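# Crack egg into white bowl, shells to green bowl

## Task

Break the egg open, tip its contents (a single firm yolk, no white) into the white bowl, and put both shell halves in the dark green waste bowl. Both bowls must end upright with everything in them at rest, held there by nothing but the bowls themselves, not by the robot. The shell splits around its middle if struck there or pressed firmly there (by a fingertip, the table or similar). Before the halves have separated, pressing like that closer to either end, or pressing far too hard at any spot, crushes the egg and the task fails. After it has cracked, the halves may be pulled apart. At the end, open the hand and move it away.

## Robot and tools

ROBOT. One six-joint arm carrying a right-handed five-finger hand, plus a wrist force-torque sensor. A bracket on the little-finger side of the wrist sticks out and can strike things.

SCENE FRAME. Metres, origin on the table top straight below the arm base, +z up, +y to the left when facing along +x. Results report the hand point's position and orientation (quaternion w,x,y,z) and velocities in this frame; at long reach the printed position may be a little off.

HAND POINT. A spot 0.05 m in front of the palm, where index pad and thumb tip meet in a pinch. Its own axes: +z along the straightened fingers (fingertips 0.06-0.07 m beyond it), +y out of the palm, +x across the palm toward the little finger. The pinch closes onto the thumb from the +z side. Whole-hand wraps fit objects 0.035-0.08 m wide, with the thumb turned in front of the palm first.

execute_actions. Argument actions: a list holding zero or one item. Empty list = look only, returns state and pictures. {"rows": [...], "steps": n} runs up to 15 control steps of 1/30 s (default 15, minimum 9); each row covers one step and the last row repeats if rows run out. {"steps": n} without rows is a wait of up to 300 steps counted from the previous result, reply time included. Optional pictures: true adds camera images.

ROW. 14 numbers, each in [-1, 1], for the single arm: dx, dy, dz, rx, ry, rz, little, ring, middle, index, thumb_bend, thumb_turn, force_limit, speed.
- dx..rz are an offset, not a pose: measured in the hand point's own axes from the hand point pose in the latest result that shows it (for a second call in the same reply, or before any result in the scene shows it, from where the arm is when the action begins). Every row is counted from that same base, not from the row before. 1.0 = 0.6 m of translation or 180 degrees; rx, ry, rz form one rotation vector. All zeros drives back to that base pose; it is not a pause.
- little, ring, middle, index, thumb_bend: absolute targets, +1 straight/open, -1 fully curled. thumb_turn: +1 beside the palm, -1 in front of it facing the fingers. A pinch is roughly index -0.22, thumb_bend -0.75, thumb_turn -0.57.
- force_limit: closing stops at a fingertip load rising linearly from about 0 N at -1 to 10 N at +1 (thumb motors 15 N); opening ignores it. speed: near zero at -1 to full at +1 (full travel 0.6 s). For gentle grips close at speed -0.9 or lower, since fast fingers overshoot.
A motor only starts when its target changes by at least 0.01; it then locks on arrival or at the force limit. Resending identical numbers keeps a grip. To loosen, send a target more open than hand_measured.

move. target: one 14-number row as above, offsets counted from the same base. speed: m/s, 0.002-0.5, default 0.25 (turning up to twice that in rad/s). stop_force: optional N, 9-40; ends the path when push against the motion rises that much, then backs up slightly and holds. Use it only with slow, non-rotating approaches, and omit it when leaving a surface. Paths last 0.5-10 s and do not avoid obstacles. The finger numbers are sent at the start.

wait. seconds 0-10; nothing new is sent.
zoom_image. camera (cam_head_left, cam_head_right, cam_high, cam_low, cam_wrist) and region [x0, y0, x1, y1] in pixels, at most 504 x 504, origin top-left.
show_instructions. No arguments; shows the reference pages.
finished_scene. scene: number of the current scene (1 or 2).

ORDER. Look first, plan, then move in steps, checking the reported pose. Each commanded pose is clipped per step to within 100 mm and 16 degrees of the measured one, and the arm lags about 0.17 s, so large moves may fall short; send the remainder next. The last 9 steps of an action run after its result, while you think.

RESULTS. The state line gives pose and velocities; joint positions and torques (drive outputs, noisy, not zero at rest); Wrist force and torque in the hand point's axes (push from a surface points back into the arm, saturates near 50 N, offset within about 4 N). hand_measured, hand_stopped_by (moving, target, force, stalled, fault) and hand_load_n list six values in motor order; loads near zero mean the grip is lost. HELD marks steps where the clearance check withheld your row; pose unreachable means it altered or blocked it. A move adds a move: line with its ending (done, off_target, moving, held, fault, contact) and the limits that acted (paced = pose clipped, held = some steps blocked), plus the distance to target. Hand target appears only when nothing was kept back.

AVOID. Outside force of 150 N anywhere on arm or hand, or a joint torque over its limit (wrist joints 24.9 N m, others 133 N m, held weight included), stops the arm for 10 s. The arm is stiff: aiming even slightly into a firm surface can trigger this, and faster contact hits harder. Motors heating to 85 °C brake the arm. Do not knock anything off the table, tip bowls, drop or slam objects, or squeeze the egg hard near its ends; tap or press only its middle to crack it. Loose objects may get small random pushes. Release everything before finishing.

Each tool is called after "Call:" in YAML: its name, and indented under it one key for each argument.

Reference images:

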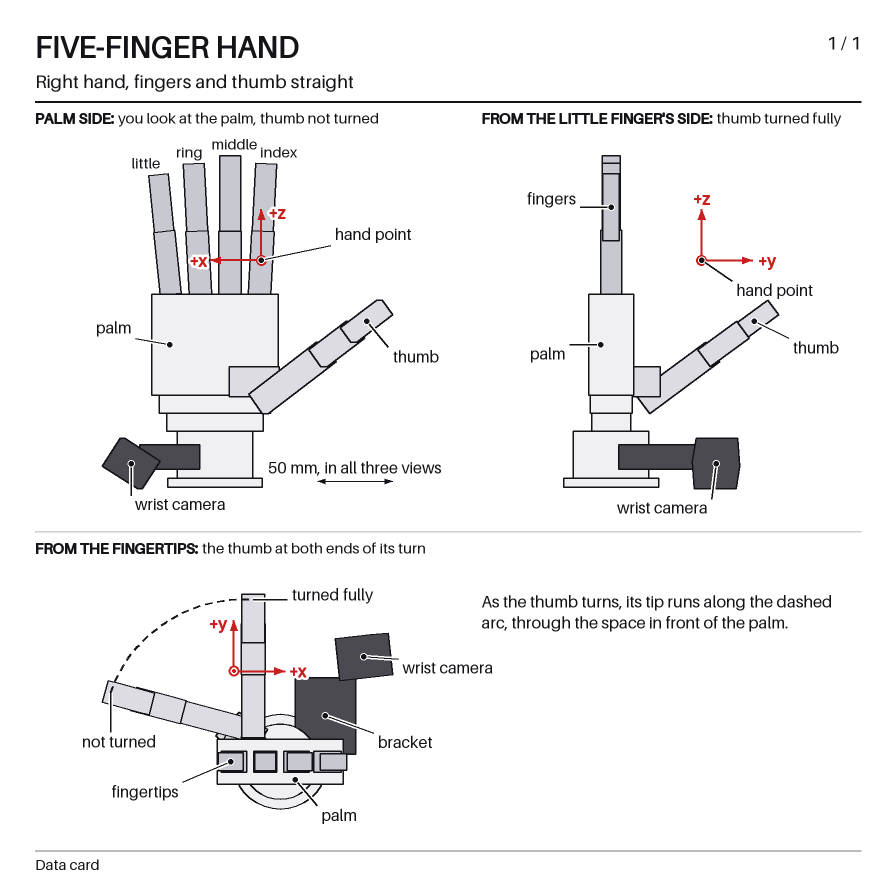

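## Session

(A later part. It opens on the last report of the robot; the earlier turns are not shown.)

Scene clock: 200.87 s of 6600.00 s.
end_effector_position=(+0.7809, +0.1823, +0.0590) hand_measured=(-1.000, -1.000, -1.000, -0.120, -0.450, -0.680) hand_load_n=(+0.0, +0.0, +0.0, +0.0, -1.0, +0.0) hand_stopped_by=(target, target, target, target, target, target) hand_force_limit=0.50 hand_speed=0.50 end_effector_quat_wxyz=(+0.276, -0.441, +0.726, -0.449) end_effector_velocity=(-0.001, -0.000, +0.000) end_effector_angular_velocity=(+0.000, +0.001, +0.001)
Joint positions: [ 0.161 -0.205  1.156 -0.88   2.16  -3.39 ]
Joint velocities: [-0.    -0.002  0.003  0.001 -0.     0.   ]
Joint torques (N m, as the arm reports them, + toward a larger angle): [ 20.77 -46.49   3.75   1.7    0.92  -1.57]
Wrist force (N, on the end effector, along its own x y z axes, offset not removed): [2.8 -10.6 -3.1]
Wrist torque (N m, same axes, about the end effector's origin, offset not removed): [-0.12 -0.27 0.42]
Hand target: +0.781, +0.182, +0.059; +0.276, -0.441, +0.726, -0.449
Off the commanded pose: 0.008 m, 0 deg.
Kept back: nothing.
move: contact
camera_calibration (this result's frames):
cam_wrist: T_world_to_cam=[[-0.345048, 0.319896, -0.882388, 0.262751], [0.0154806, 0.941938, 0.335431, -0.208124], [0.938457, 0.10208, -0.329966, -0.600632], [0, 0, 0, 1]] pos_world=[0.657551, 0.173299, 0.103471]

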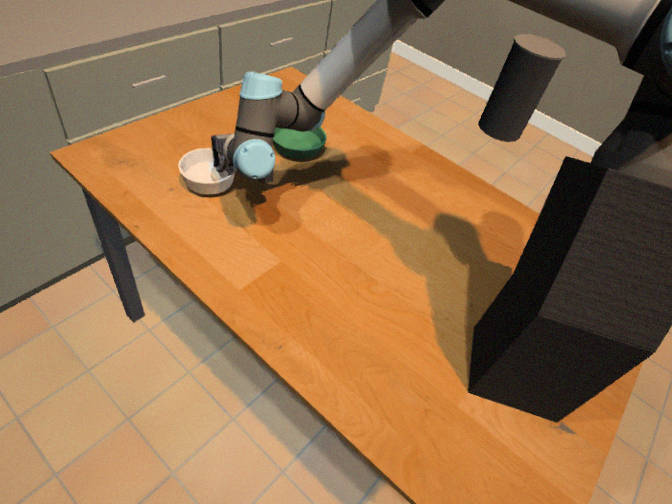

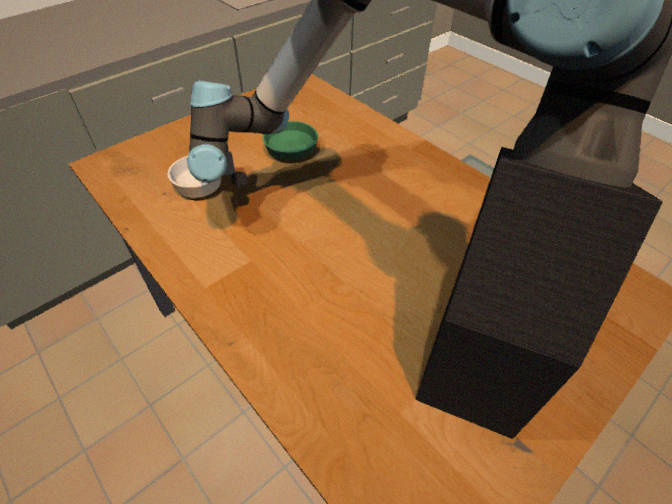

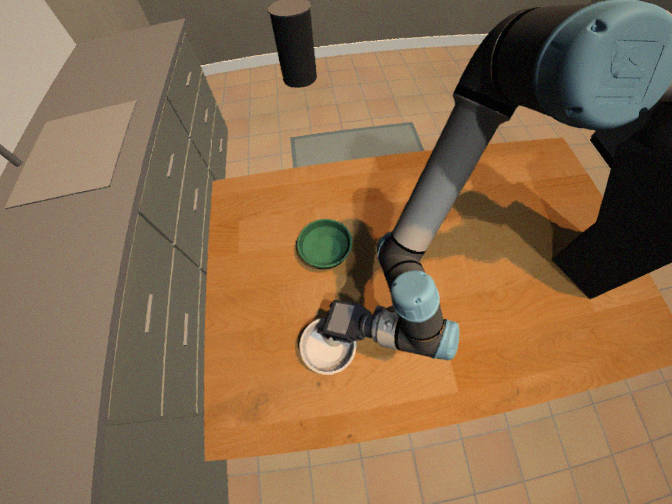

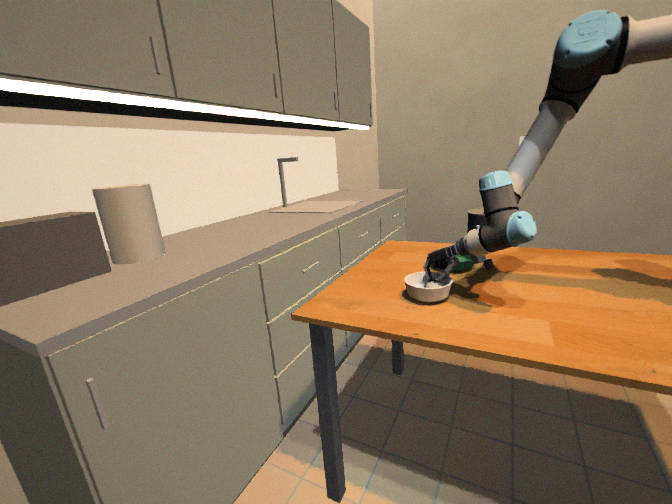

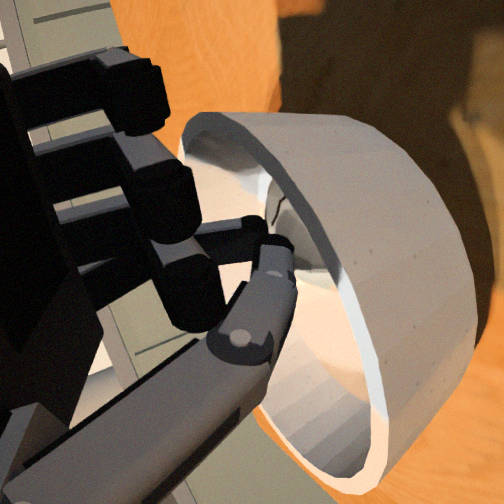

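Call:
move:
  target: [0,-0.005,-0.0025,0,0,0,-1,-1,-1,-0.12,-0.45,-0.68,0.5,0.5]
  speed: 0.02

Call:
move:
  target: [0.024,0,0,0,0,0,-1,-1,-1,-0.12,-0.45,-0.68,0.5,0.5]
  speed: 0.02

Call:
move:
  target: [0,0.018,0.009,0,0,0,-1,-1,-1,-0.12,-0.45,-0.68,0.5,0.5]
  speed: 0.003
  stop_force: 9

Scene clock: 202.10 s of 6600.00 s.
end_effector_position=(+0.7809, +0.1823, +0.0622) hand_measured=(-1.000, -1.000, -1.000, -0.120, -0.450, -0.680) hand_load_n=(+0.0, +0.0, +0.0, +0.0, +0.0, +0.0) hand_stopped_by=(target, target, target, target, target, target) hand_force_limit=0.50 hand_speed=0.50 end_effector_quat_wxyz=(+0.276, -0.441, +0.726, -0.449) end_effector_velocity=(+0.001, -0.000, +0.002) end_effector_angular_velocity=(+0.001, -0.002, -0.001)
Joint positions: [ 0.163 -0.211  1.162 -0.879  2.163 -3.39 ]
Joint velocities: [ 0.001 -0.004  0.003  0.     0.001  0.001]
Joint torques (N m, as the arm reports them, + toward a larger angle): [ 39.84 -55.46  -0.29   1.36   1.96   1.67]
Wrist force (N, on the end effector, along its own x y z axes, offset not removed): [0.3 2.8 0.7]
Wrist torque (N m, same axes, about the end effector's origin, offset not removed): [0.38 0.08 0.23]
Hand target: +0.781, +0.182, +0.062; +0.276, -0.441, +0.726, -0.449
Off the commanded pose: 0.000 m, 0 deg.
Kept back: nothing.
move: done
camera_calibration (this result's frames):
cam_wrist: T_world_to_cam=[[-0.345088, 0.319849, -0.882389, 0.265614], [0.0154713, 0.941953, 0.335389, -0.209175], [0.938443, 0.102087, -0.330005, -0.599542], [0, 0, 0, 1]] pos_world=[0.657532, 0.173282, 0.106678]

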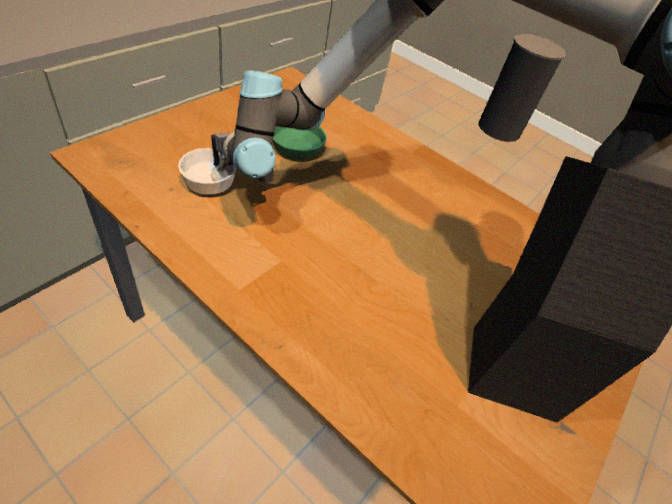

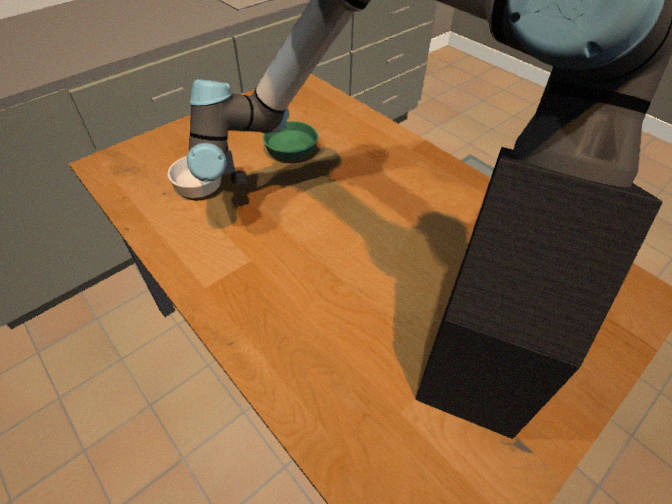

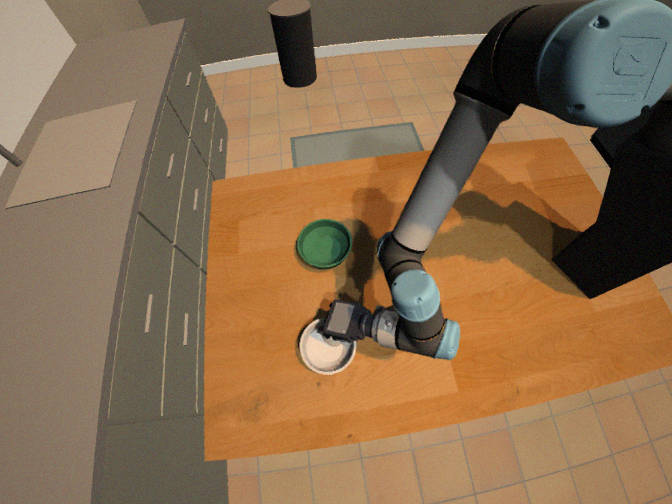

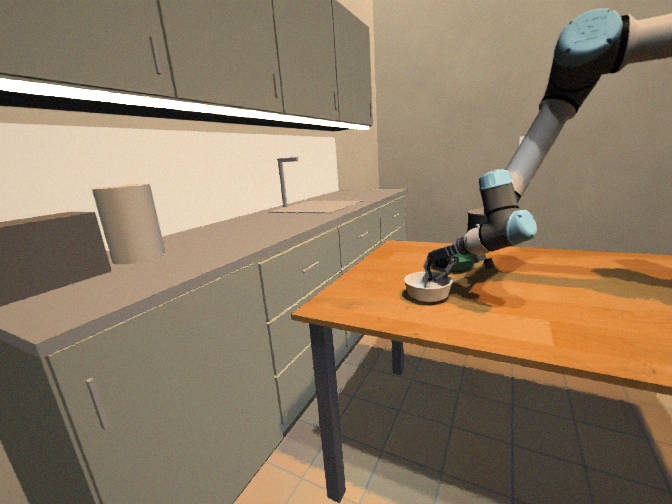

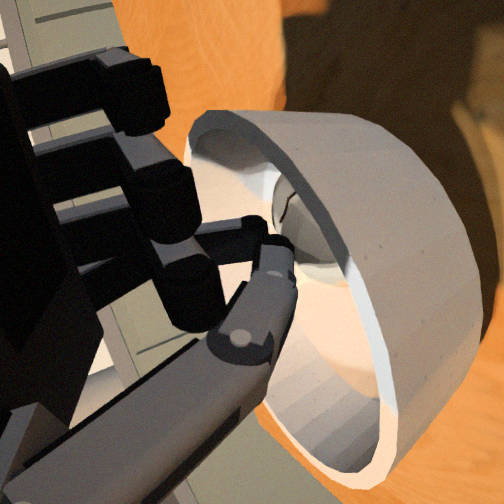

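Scene clock: 203.10 s of 6600.00 s.
end_effector_position=(+0.7744, +0.1697, +0.0622) hand_measured=(-1.000, -1.000, -1.000, -0.120, -0.450, -0.680) hand_load_n=(+0.0, +0.0, +0.0, +0.0, +0.0, +0.0) hand_stopped_by=(target, target, target, target, target, target) hand_force_limit=0.50 hand_speed=0.50 end_effector_quat_wxyz=(+0.276, -0.441, +0.726, -0.449) end_effector_velocity=(-0.001, -0.002, -0.000) end_effector_angular_velocity=(+0.000, +0.000, +0.001)
Joint positions: [ 0.145 -0.234  1.208 -0.904  2.145 -3.391]
Joint velocities: [-0.003 -0.004  0.008 -0.004 -0.004 -0.   ]
Joint torques (N m, as the arm reports them, + toward a larger angle): [ 14.46 -53.86  -2.75  -1.37  -2.63  -1.33]
Wrist force (N, on the end effector, along its own x y z axes, offset not removed): [2.5 3.9 -2.9]
Wrist torque (N m, same axes, about the end effector's origin, offset not removed): [0.81 -0.08 0.45]
Hand target: +0.774, +0.169, +0.062; +0.276, -0.441, +0.726, -0.449
Off the commanded pose: 0.000 m, 0 deg.
Kept back: nothing.
move: done
camera_calibration (this result's frames):
cam_wrist: T_world_to_cam=[[-0.345112, 0.319839, -0.882384, 0.267362], [0.0154975, 0.941958, 0.335372, -0.197209], [0.938434, 0.102066, -0.330038, -0.592222], [0, 0, 0, 1]] pos_world=[0.651087, 0.160695, 0.106598]

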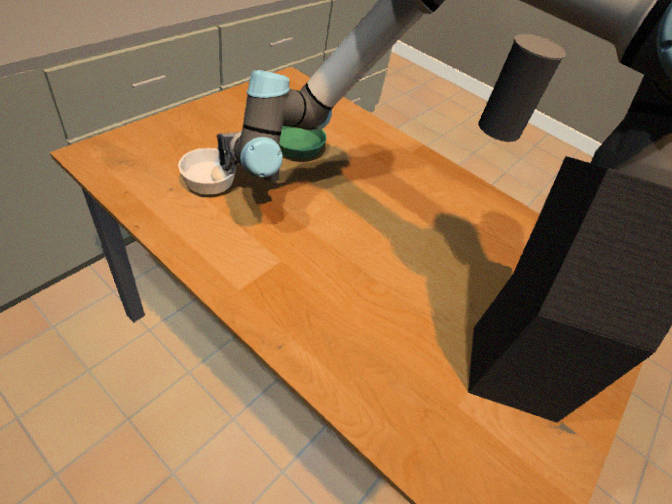

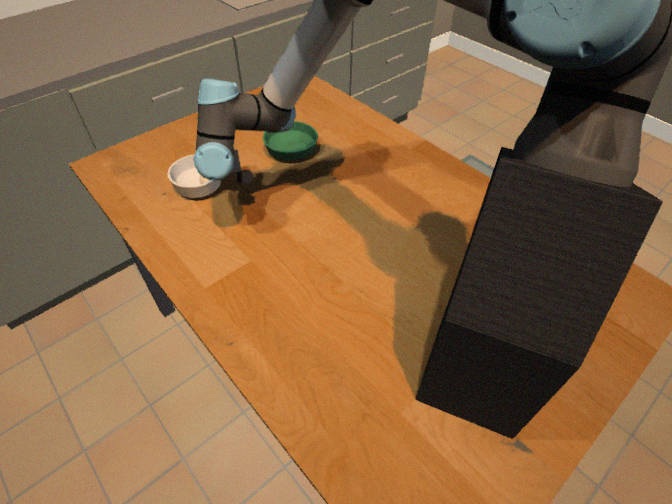

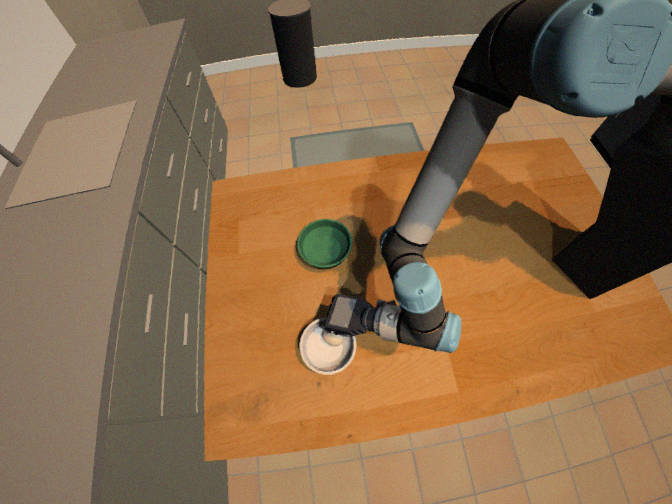

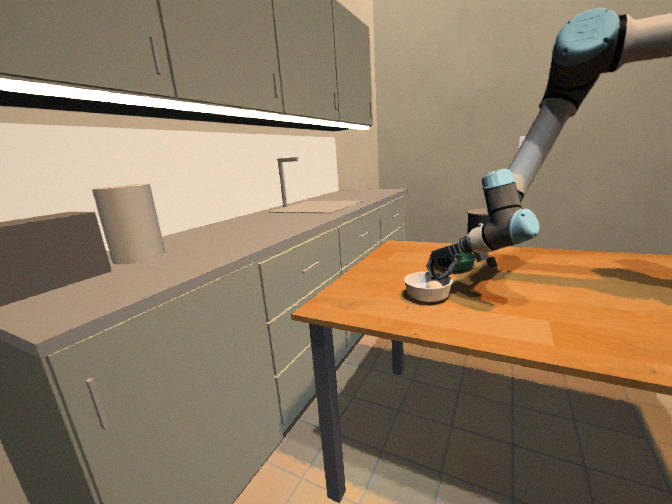

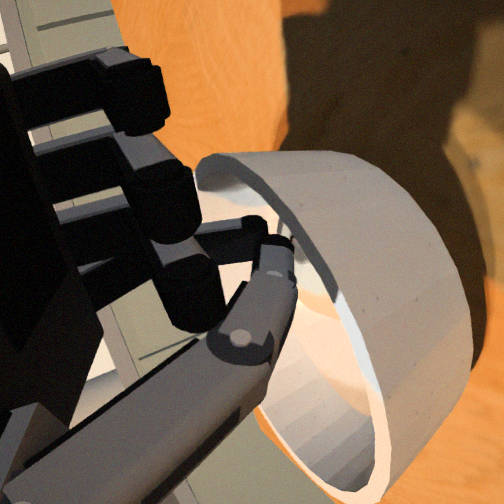

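Scene clock: 204.97 s of 6600.00 s.
end_effector_position=(+0.7746, +0.1696, +0.0577) hand_measured=(-1.000, -1.000, -1.000, -0.120, -0.450, -0.680) hand_load_n=(+0.0, +0.0, +0.0, -1.0, +0.0, +0.0) hand_stopped_by=(target, target, target, target, target, target) hand_force_limit=0.50 hand_speed=0.50 end_effector_quat_wxyz=(+0.277, -0.441, +0.726, -0.449) end_effector_velocity=(-0.000, -0.000, +0.001) end_effector_angular_velocity=(+0.000, +0.000, +0.000)
Joint positions: [ 0.142 -0.225  1.2   -0.905  2.141 -3.392]
Joint velocities: [ 0.    -0.002  0.002  0.     0.     0.   ]
Joint torques (N m, as the arm reports them, + toward a larger angle): [ 20.64 -43.19   4.94   2.66   1.11  -1.81]
Wrist force (N, on the end effector, along its own x y z axes, offset not removed): [3.0 -13.9 0.7]
Wrist torque (N m, same axes, about the end effector's origin, offset not removed): [-0.06 -0.60 0.28]
Hand target: +0.775, +0.170, +0.058; +0.276, -0.441, +0.726, -0.449
Off the commanded pose: 0.008 m, 0 deg.
Kept back: nothing.
move: contact
camera_calibration (this result's frames):
cam_wrist: T_world_to_cam=[[-0.344747, 0.319898, -0.882505, 0.263248], [0.0154965, 0.941951, 0.335393, -0.195669], [0.938568, 0.10195, -0.329692, -0.593962], [0, 0, 0, 1]] pos_world=[0.651259, 0.160653, 0.10212]

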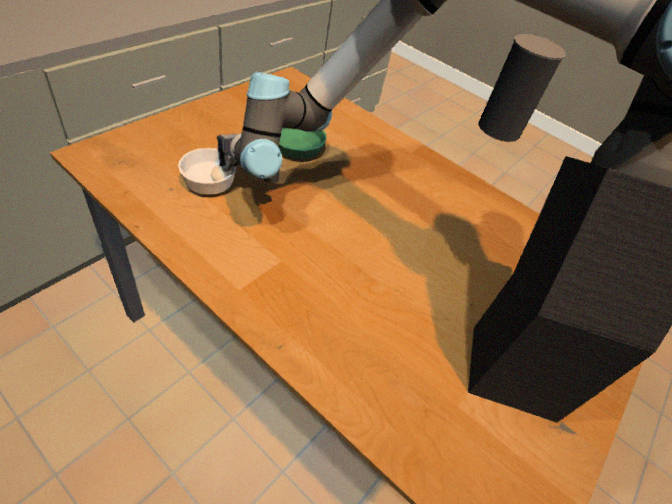

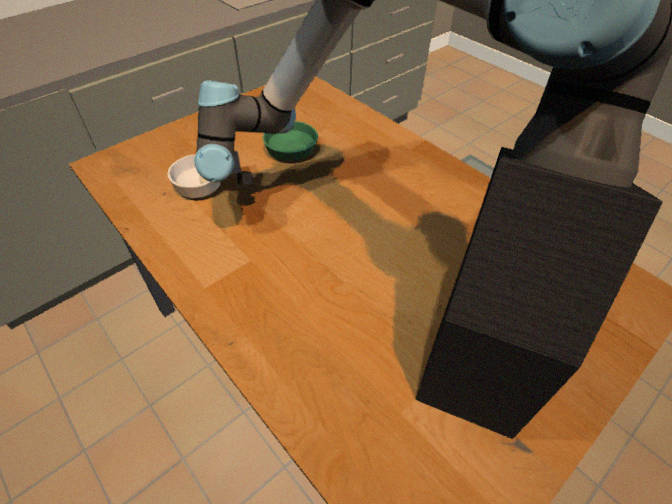

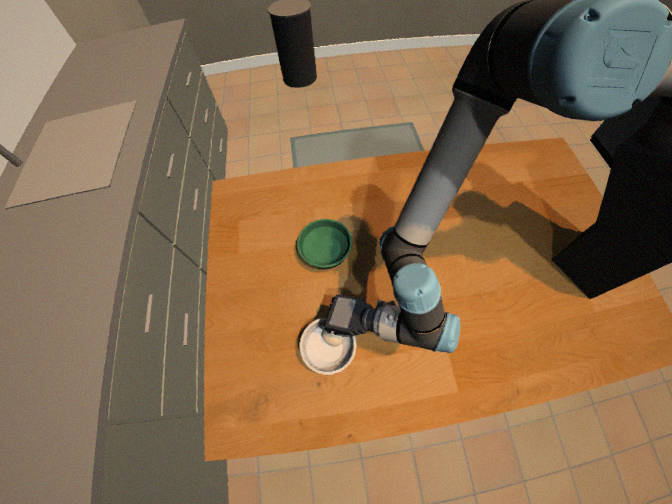

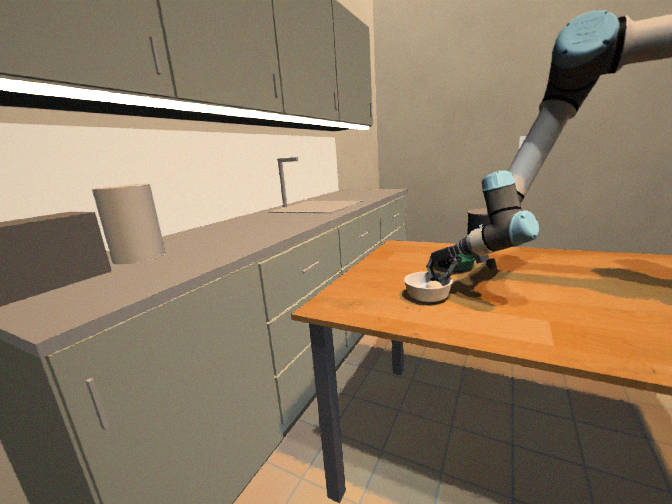

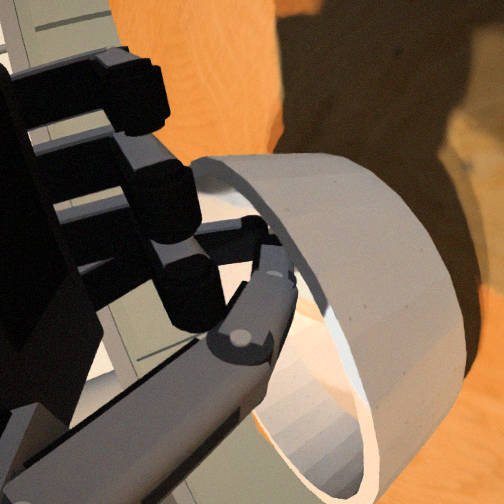

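Drag −x 10 mm rising 1 mm.

Call:
move:
  target: [-0.017,-0.0015,-0.0008,0,0,0,-1,-1,-1,-0.12,-0.45,-0.68,0.5,0.5]
  speed: 0.006

Scene clock: 207.20 s of 6600.00 s.
end_effector_position=(+0.7792, +0.1786, +0.0588) hand_measured=(-1.000, -1.000, -1.000, -0.120, -0.450, -0.680) hand_load_n=(+0.0, +0.0, +0.0, +0.5, +0.0, +0.0) hand_stopped_by=(target, target, target, target, target, target) hand_force_limit=0.50 hand_speed=0.50 end_effector_quat_wxyz=(+0.277, -0.441, +0.726, -0.449) end_effector_velocity=(+0.001, +0.002, +0.000) end_effector_angular_velocity=(+0.001, -0.000, +0.002)
Joint positions: [ 0.155 -0.211  1.169 -0.888  2.155 -3.39 ]
Joint velocities: [ 0.002  0.002 -0.004  0.003 -0.001  0.   ]
Joint torques (N m, as the arm reports them, + toward a larger angle): [ 36.8  -33.13  -8.76   2.81   2.4    1.4 ]
Wrist force (N, on the end effector, along its own x y z axes, offset not removed): [-2.1 -3.2 -5.8]
Wrist torque (N m, same axes, about the end effector's origin, offset not removed): [1.01 0.72 0.12]
Hand target: +0.779, +0.179, +0.059; +0.277, -0.441, +0.726, -0.449
Off the commanded pose: 0.000 m, 0 deg.
Kept back: nothing.
move: done
camera_calibration (this result's frames):
cam_wrist: T_world_to_cam=[[-0.344756, 0.319905, -0.882499, 0.262891], [0.015494, 0.941948, 0.335402, -0.204531], [0.938564, 0.101959, -0.329699, -0.598795], [0, 0, 0, 1]] pos_world=[0.65581, 0.16961, 0.103179]

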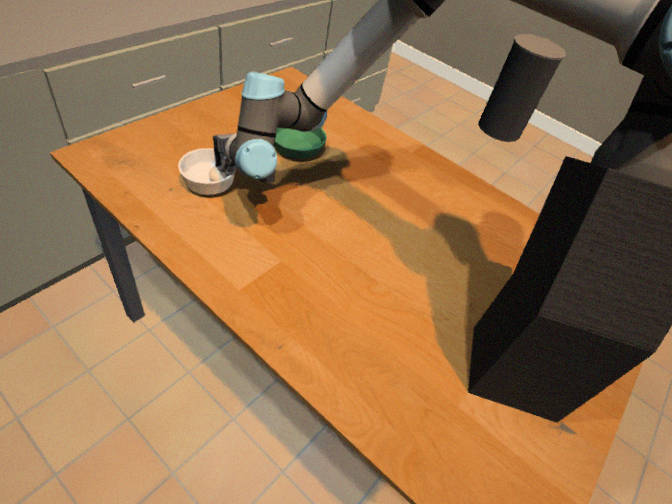

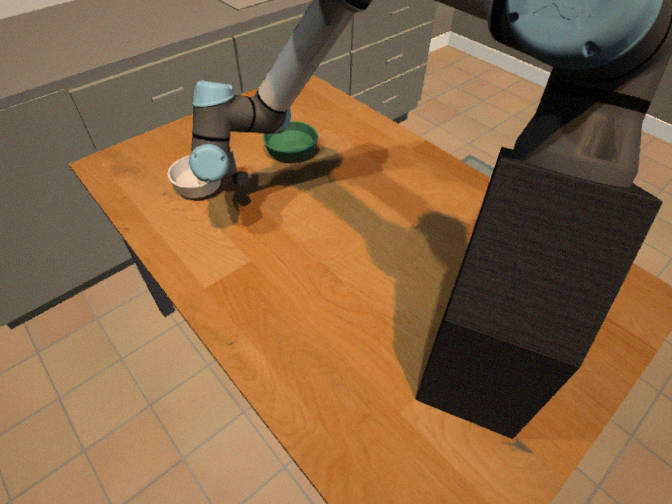

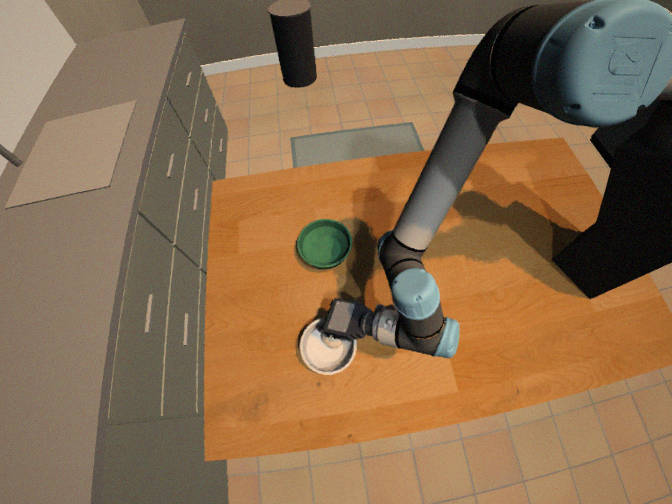

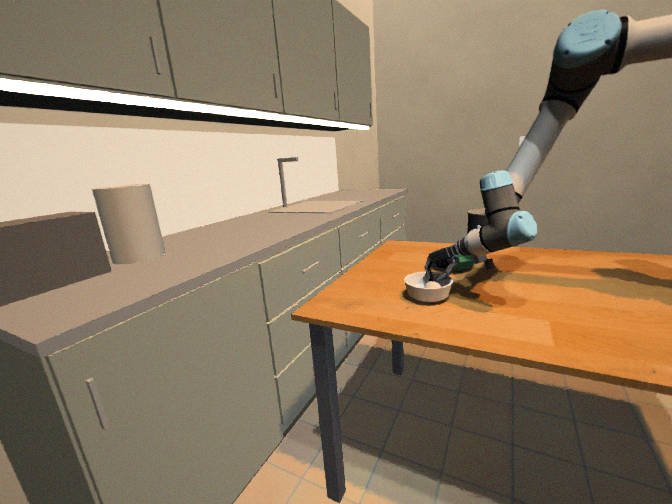

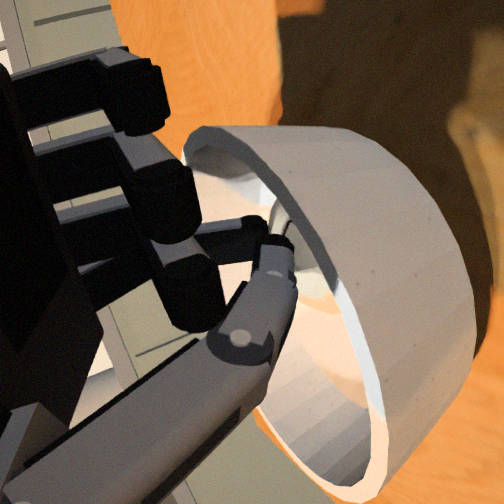

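Works.

Call:
move:
  target: [-0.017,-0.0002,-0.0001,0,0,0,-1,-1,-1,-0.12,-0.45,-0.68,0.5,0.5]
  speed: 0.006

Call:
move:
  target: [-0.017,0.0009,0.0004,0,0,0,-1,-1,-1,-0.12,-0.45,-0.68,0.5,0.5]
  speed: 0.006

Call:
move:
  target: [0,-0.03,-0.015,0,0,0,-1,-1,-1,-0.12,-0.45,-0.68,0.5,0.5]
  speed: 0.02

Scene clock: 209.47 s of 6600.00 s.
end_effector_position=(+0.7837, +0.1875, +0.0590) hand_measured=(-1.000, -1.000, -1.000, -0.120, -0.450, -0.680) hand_load_n=(+0.0, +0.0, +0.0, +0.0, +0.0, +0.0) hand_stopped_by=(target, target, target, target, target, target) hand_force_limit=0.50 hand_speed=0.50 end_effector_quat_wxyz=(+0.276, -0.441, +0.726, -0.449) end_effector_velocity=(+0.001, +0.001, +0.001) end_effector_angular_velocity=(-0.000, +0.000, -0.001)
Joint positions: [ 0.168 -0.194  1.136 -0.869  2.168 -3.389]
Joint velocities: [ 0.002  0.001 -0.004  0.003  0.003  0.   ]
Joint torques (N m, as the arm reports them, + toward a larger angle): [ 39.78 -36.39 -10.05   1.69   2.31   1.49]
Wrist force (N, on the end effector, along its own x y z axes, offset not removed): [0.1 1.0 -2.8]
Wrist torque (N m, same axes, about the end effector's origin, offset not removed): [0.96 0.18 0.15]
Hand target: +0.784, +0.188, +0.059; +0.277, -0.441, +0.726, -0.449
Off the commanded pose: 0.000 m, 0 deg.
Kept back: nothing.
move: done
camera_calibration (this result's frames):
cam_wrist: T_world_to_cam=[[-0.344804, 0.319903, -0.882481, 0.261785], [0.0154844, 0.941945, 0.335409, -0.213087], [0.938547, 0.101986, -0.32974, -0.60392], [0, 0, 0, 1]] pos_world=[0.660371, 0.178562, 0.103355]

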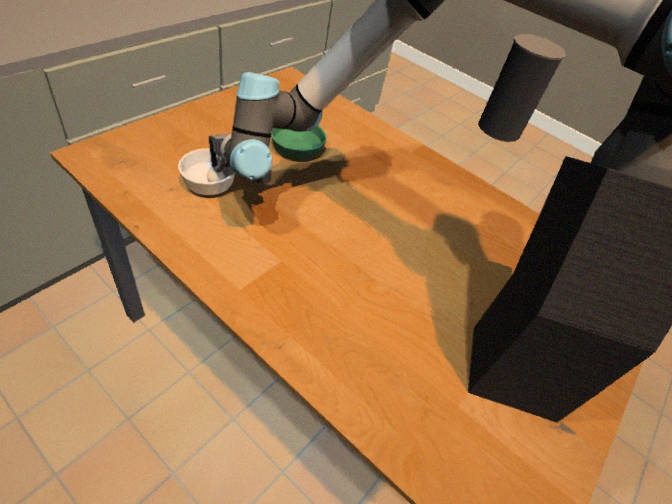

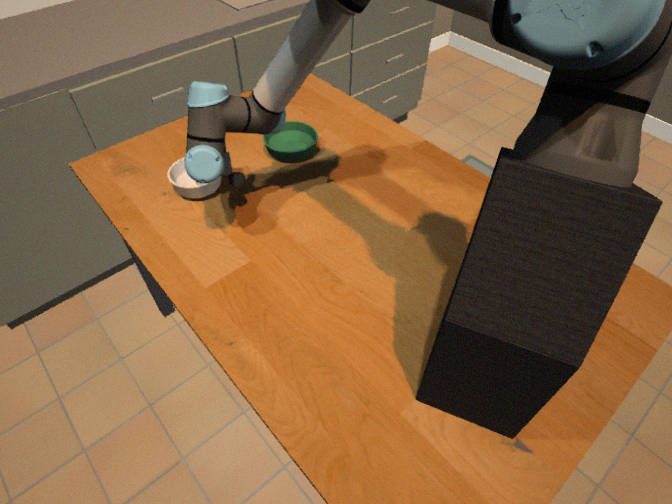

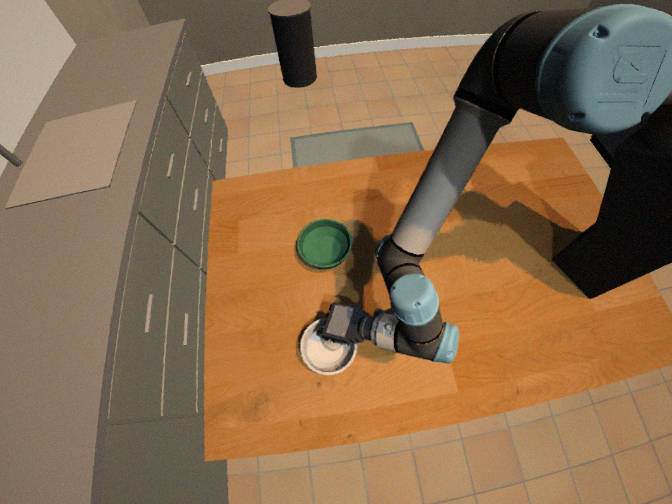

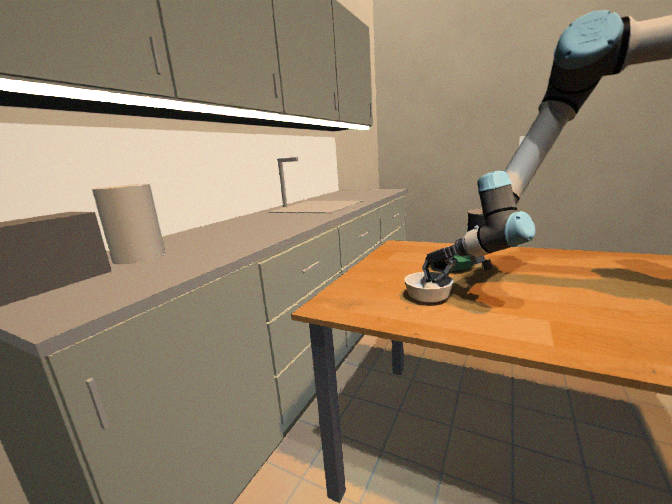

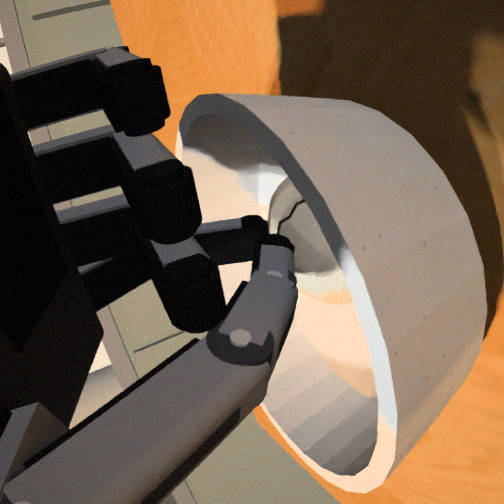

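Scene clock: 211.40 s of 6600.00 s.
end_effector_position=(+0.7883, +0.1965, +0.0584) hand_measured=(-1.000, -1.000, -1.000, -0.120, -0.450, -0.680) hand_load_n=(+0.0, +0.0, +0.0, +2.5, -2.0, +0.0) hand_stopped_by=(target, target, target, target, target, target) hand_force_limit=0.50 hand_speed=0.50 end_effector_quat_wxyz=(+0.277, -0.441, +0.726, -0.449) end_effector_velocity=(+0.000, +0.001, -0.001) end_effector_angular_velocity=(-0.000, +0.001, -0.000)
Joint positions: [ 0.18  -0.176  1.1   -0.851  2.18  -3.388]
Joint velocities: [ 0.002  0.003 -0.005  0.003  0.002  0.   ]
Joint torques (N m, as the arm reports them, + toward a larger angle): [ 36.04 -27.73  -8.17   4.04   2.92   1.26]
Wrist force (N, on the end effector, along its own x y z axes, offset not removed): [3.0 -14.3 -8.6]
Wrist torque (N m, same axes, about the end effector's origin, offset not removed): [0.81 0.02 0.11]
Hand target: +0.788, +0.197, +0.058; +0.277, -0.441, +0.726, -0.449
Off the commanded pose: 0.000 m, 0 deg.
Kept back: nothing.
move: done
camera_calibration (this result's frames):
cam_wrist: T_world_to_cam=[[-0.344759, 0.319917, -0.882493, 0.260011], [0.015473, 0.941941, 0.335423, -0.221424], [0.938564, 0.101985, -0.329692, -0.609316], [0, 0, 0, 1]] pos_world=[0.664949, 0.187527, 0.102842]

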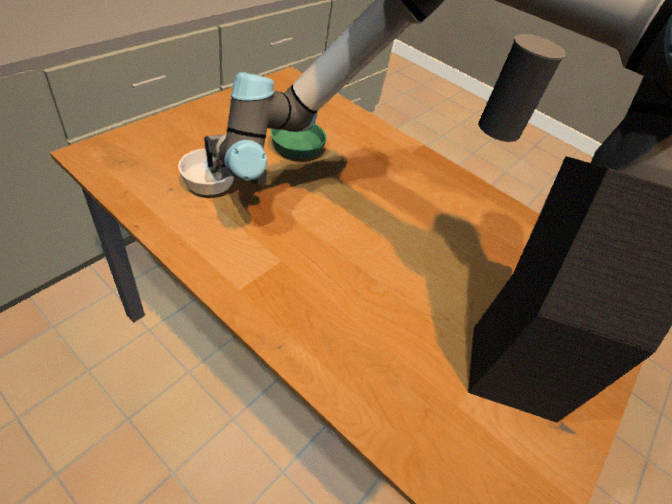

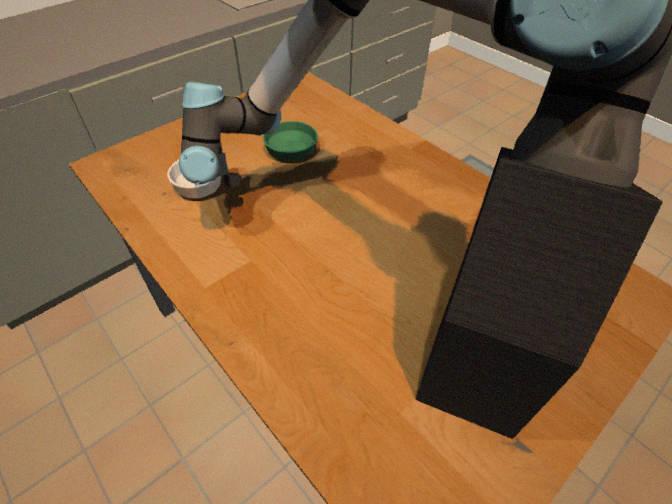

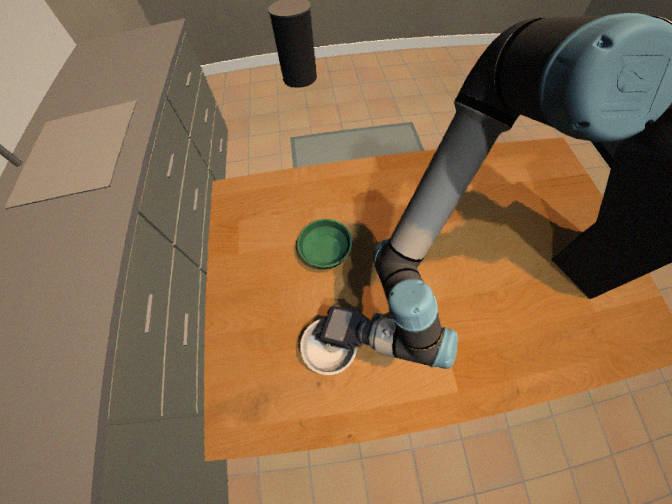

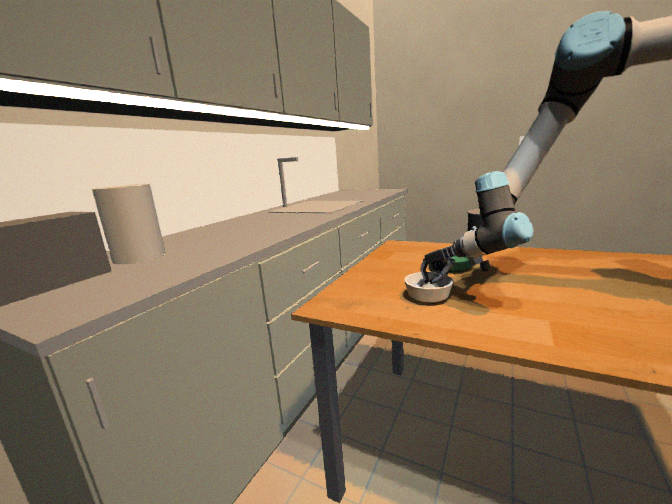

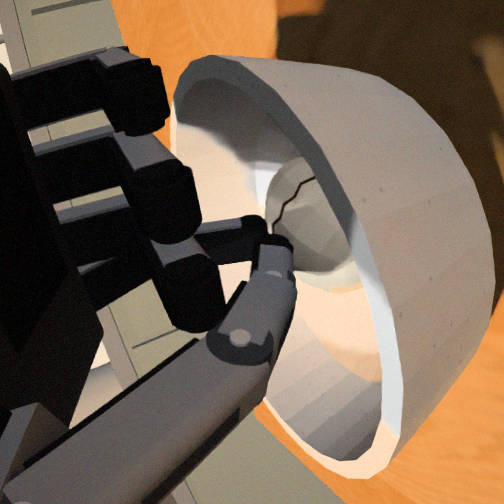

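Scene clock: 212.70 s of 6600.00 s.
end_effector_position=(+0.7882, +0.1964, +0.0783) hand_measured=(-1.000, -1.000, -1.000, -0.120, -0.450, -0.680) hand_load_n=(+0.0, +0.0, +0.0, +0.0, +0.0, +0.0) hand_stopped_by=(target, target, target, target, target, target) hand_force_limit=0.50 hand_speed=0.50 end_effector_quat_wxyz=(+0.277, -0.441, +0.726, -0.449) end_effector_velocity=(+0.000, -0.000, +0.003) end_effector_angular_velocity=(-0.000, -0.000, +0.000)
Joint positions: [ 0.194 -0.215  1.133 -0.845  2.193 -3.387]
Joint velocities: [ 0.002 -0.005  0.004  0.001  0.002 -0.   ]
Joint torques (N m, as the arm reports them, + toward a larger angle): [ 40.65 -55.16  -1.69   1.09   1.92   1.79]
Wrist force (N, on the end effector, along its own x y z axes, offset not removed): [-3.8 -0.9 -0.6]
Wrist torque (N m, same axes, about the end effector's origin, offset not removed): [-0.20 0.86 -0.40]
Hand target: +0.788, +0.196, +0.079; +0.277, -0.441, +0.726, -0.449
Off the commanded pose: 0.000 m, 0 deg.
Kept back: nothing.
move: done
camera_calibration (this result's frames):
cam_wrist: T_world_to_cam=[[-0.34476, 0.319928, -0.882489, 0.277543], [0.0154784, 0.941937, 0.335432, -0.228015], [0.938563, 0.101984, -0.329695, -0.602678], [0, 0, 0, 1]] pos_world=[0.664866, 0.187446, 0.122712]

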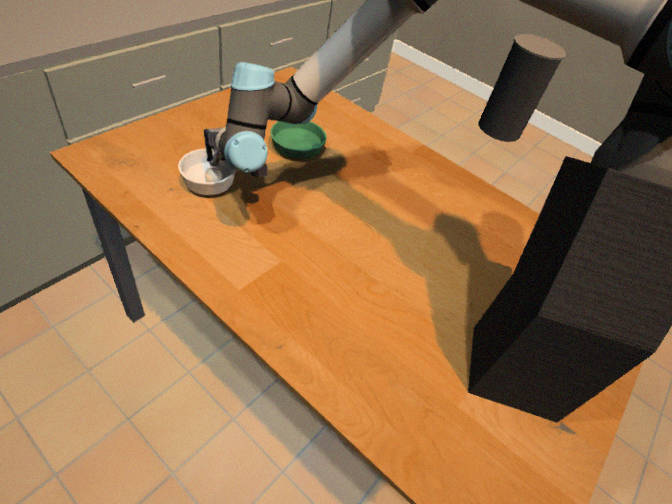

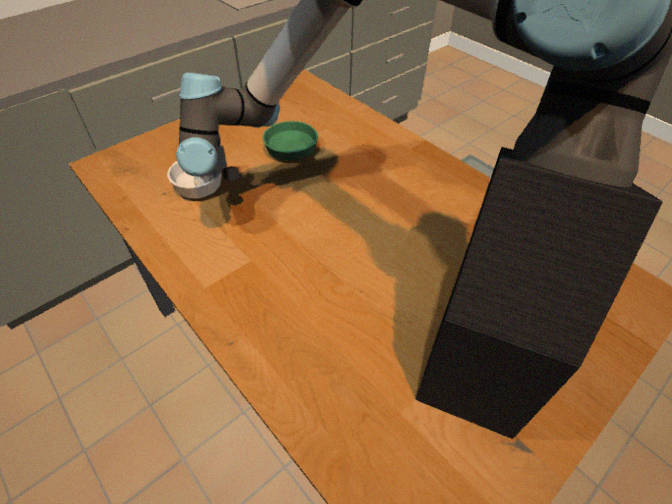

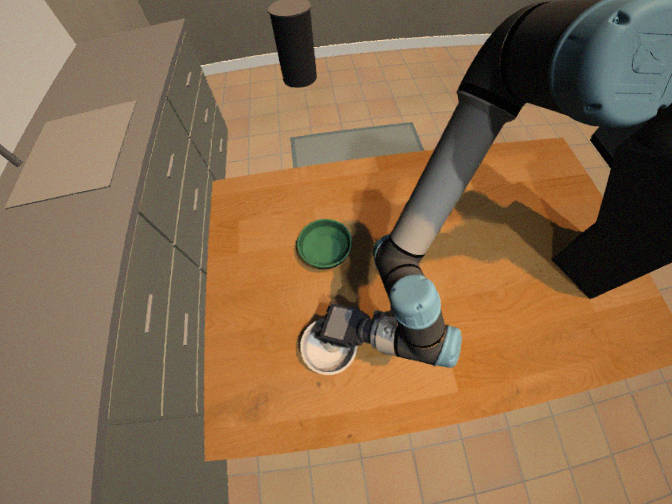

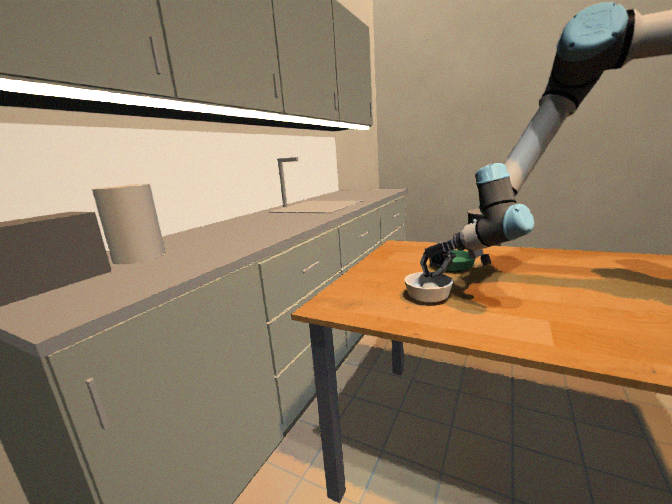

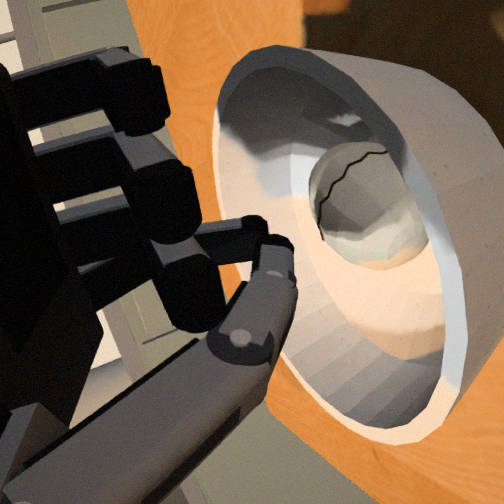

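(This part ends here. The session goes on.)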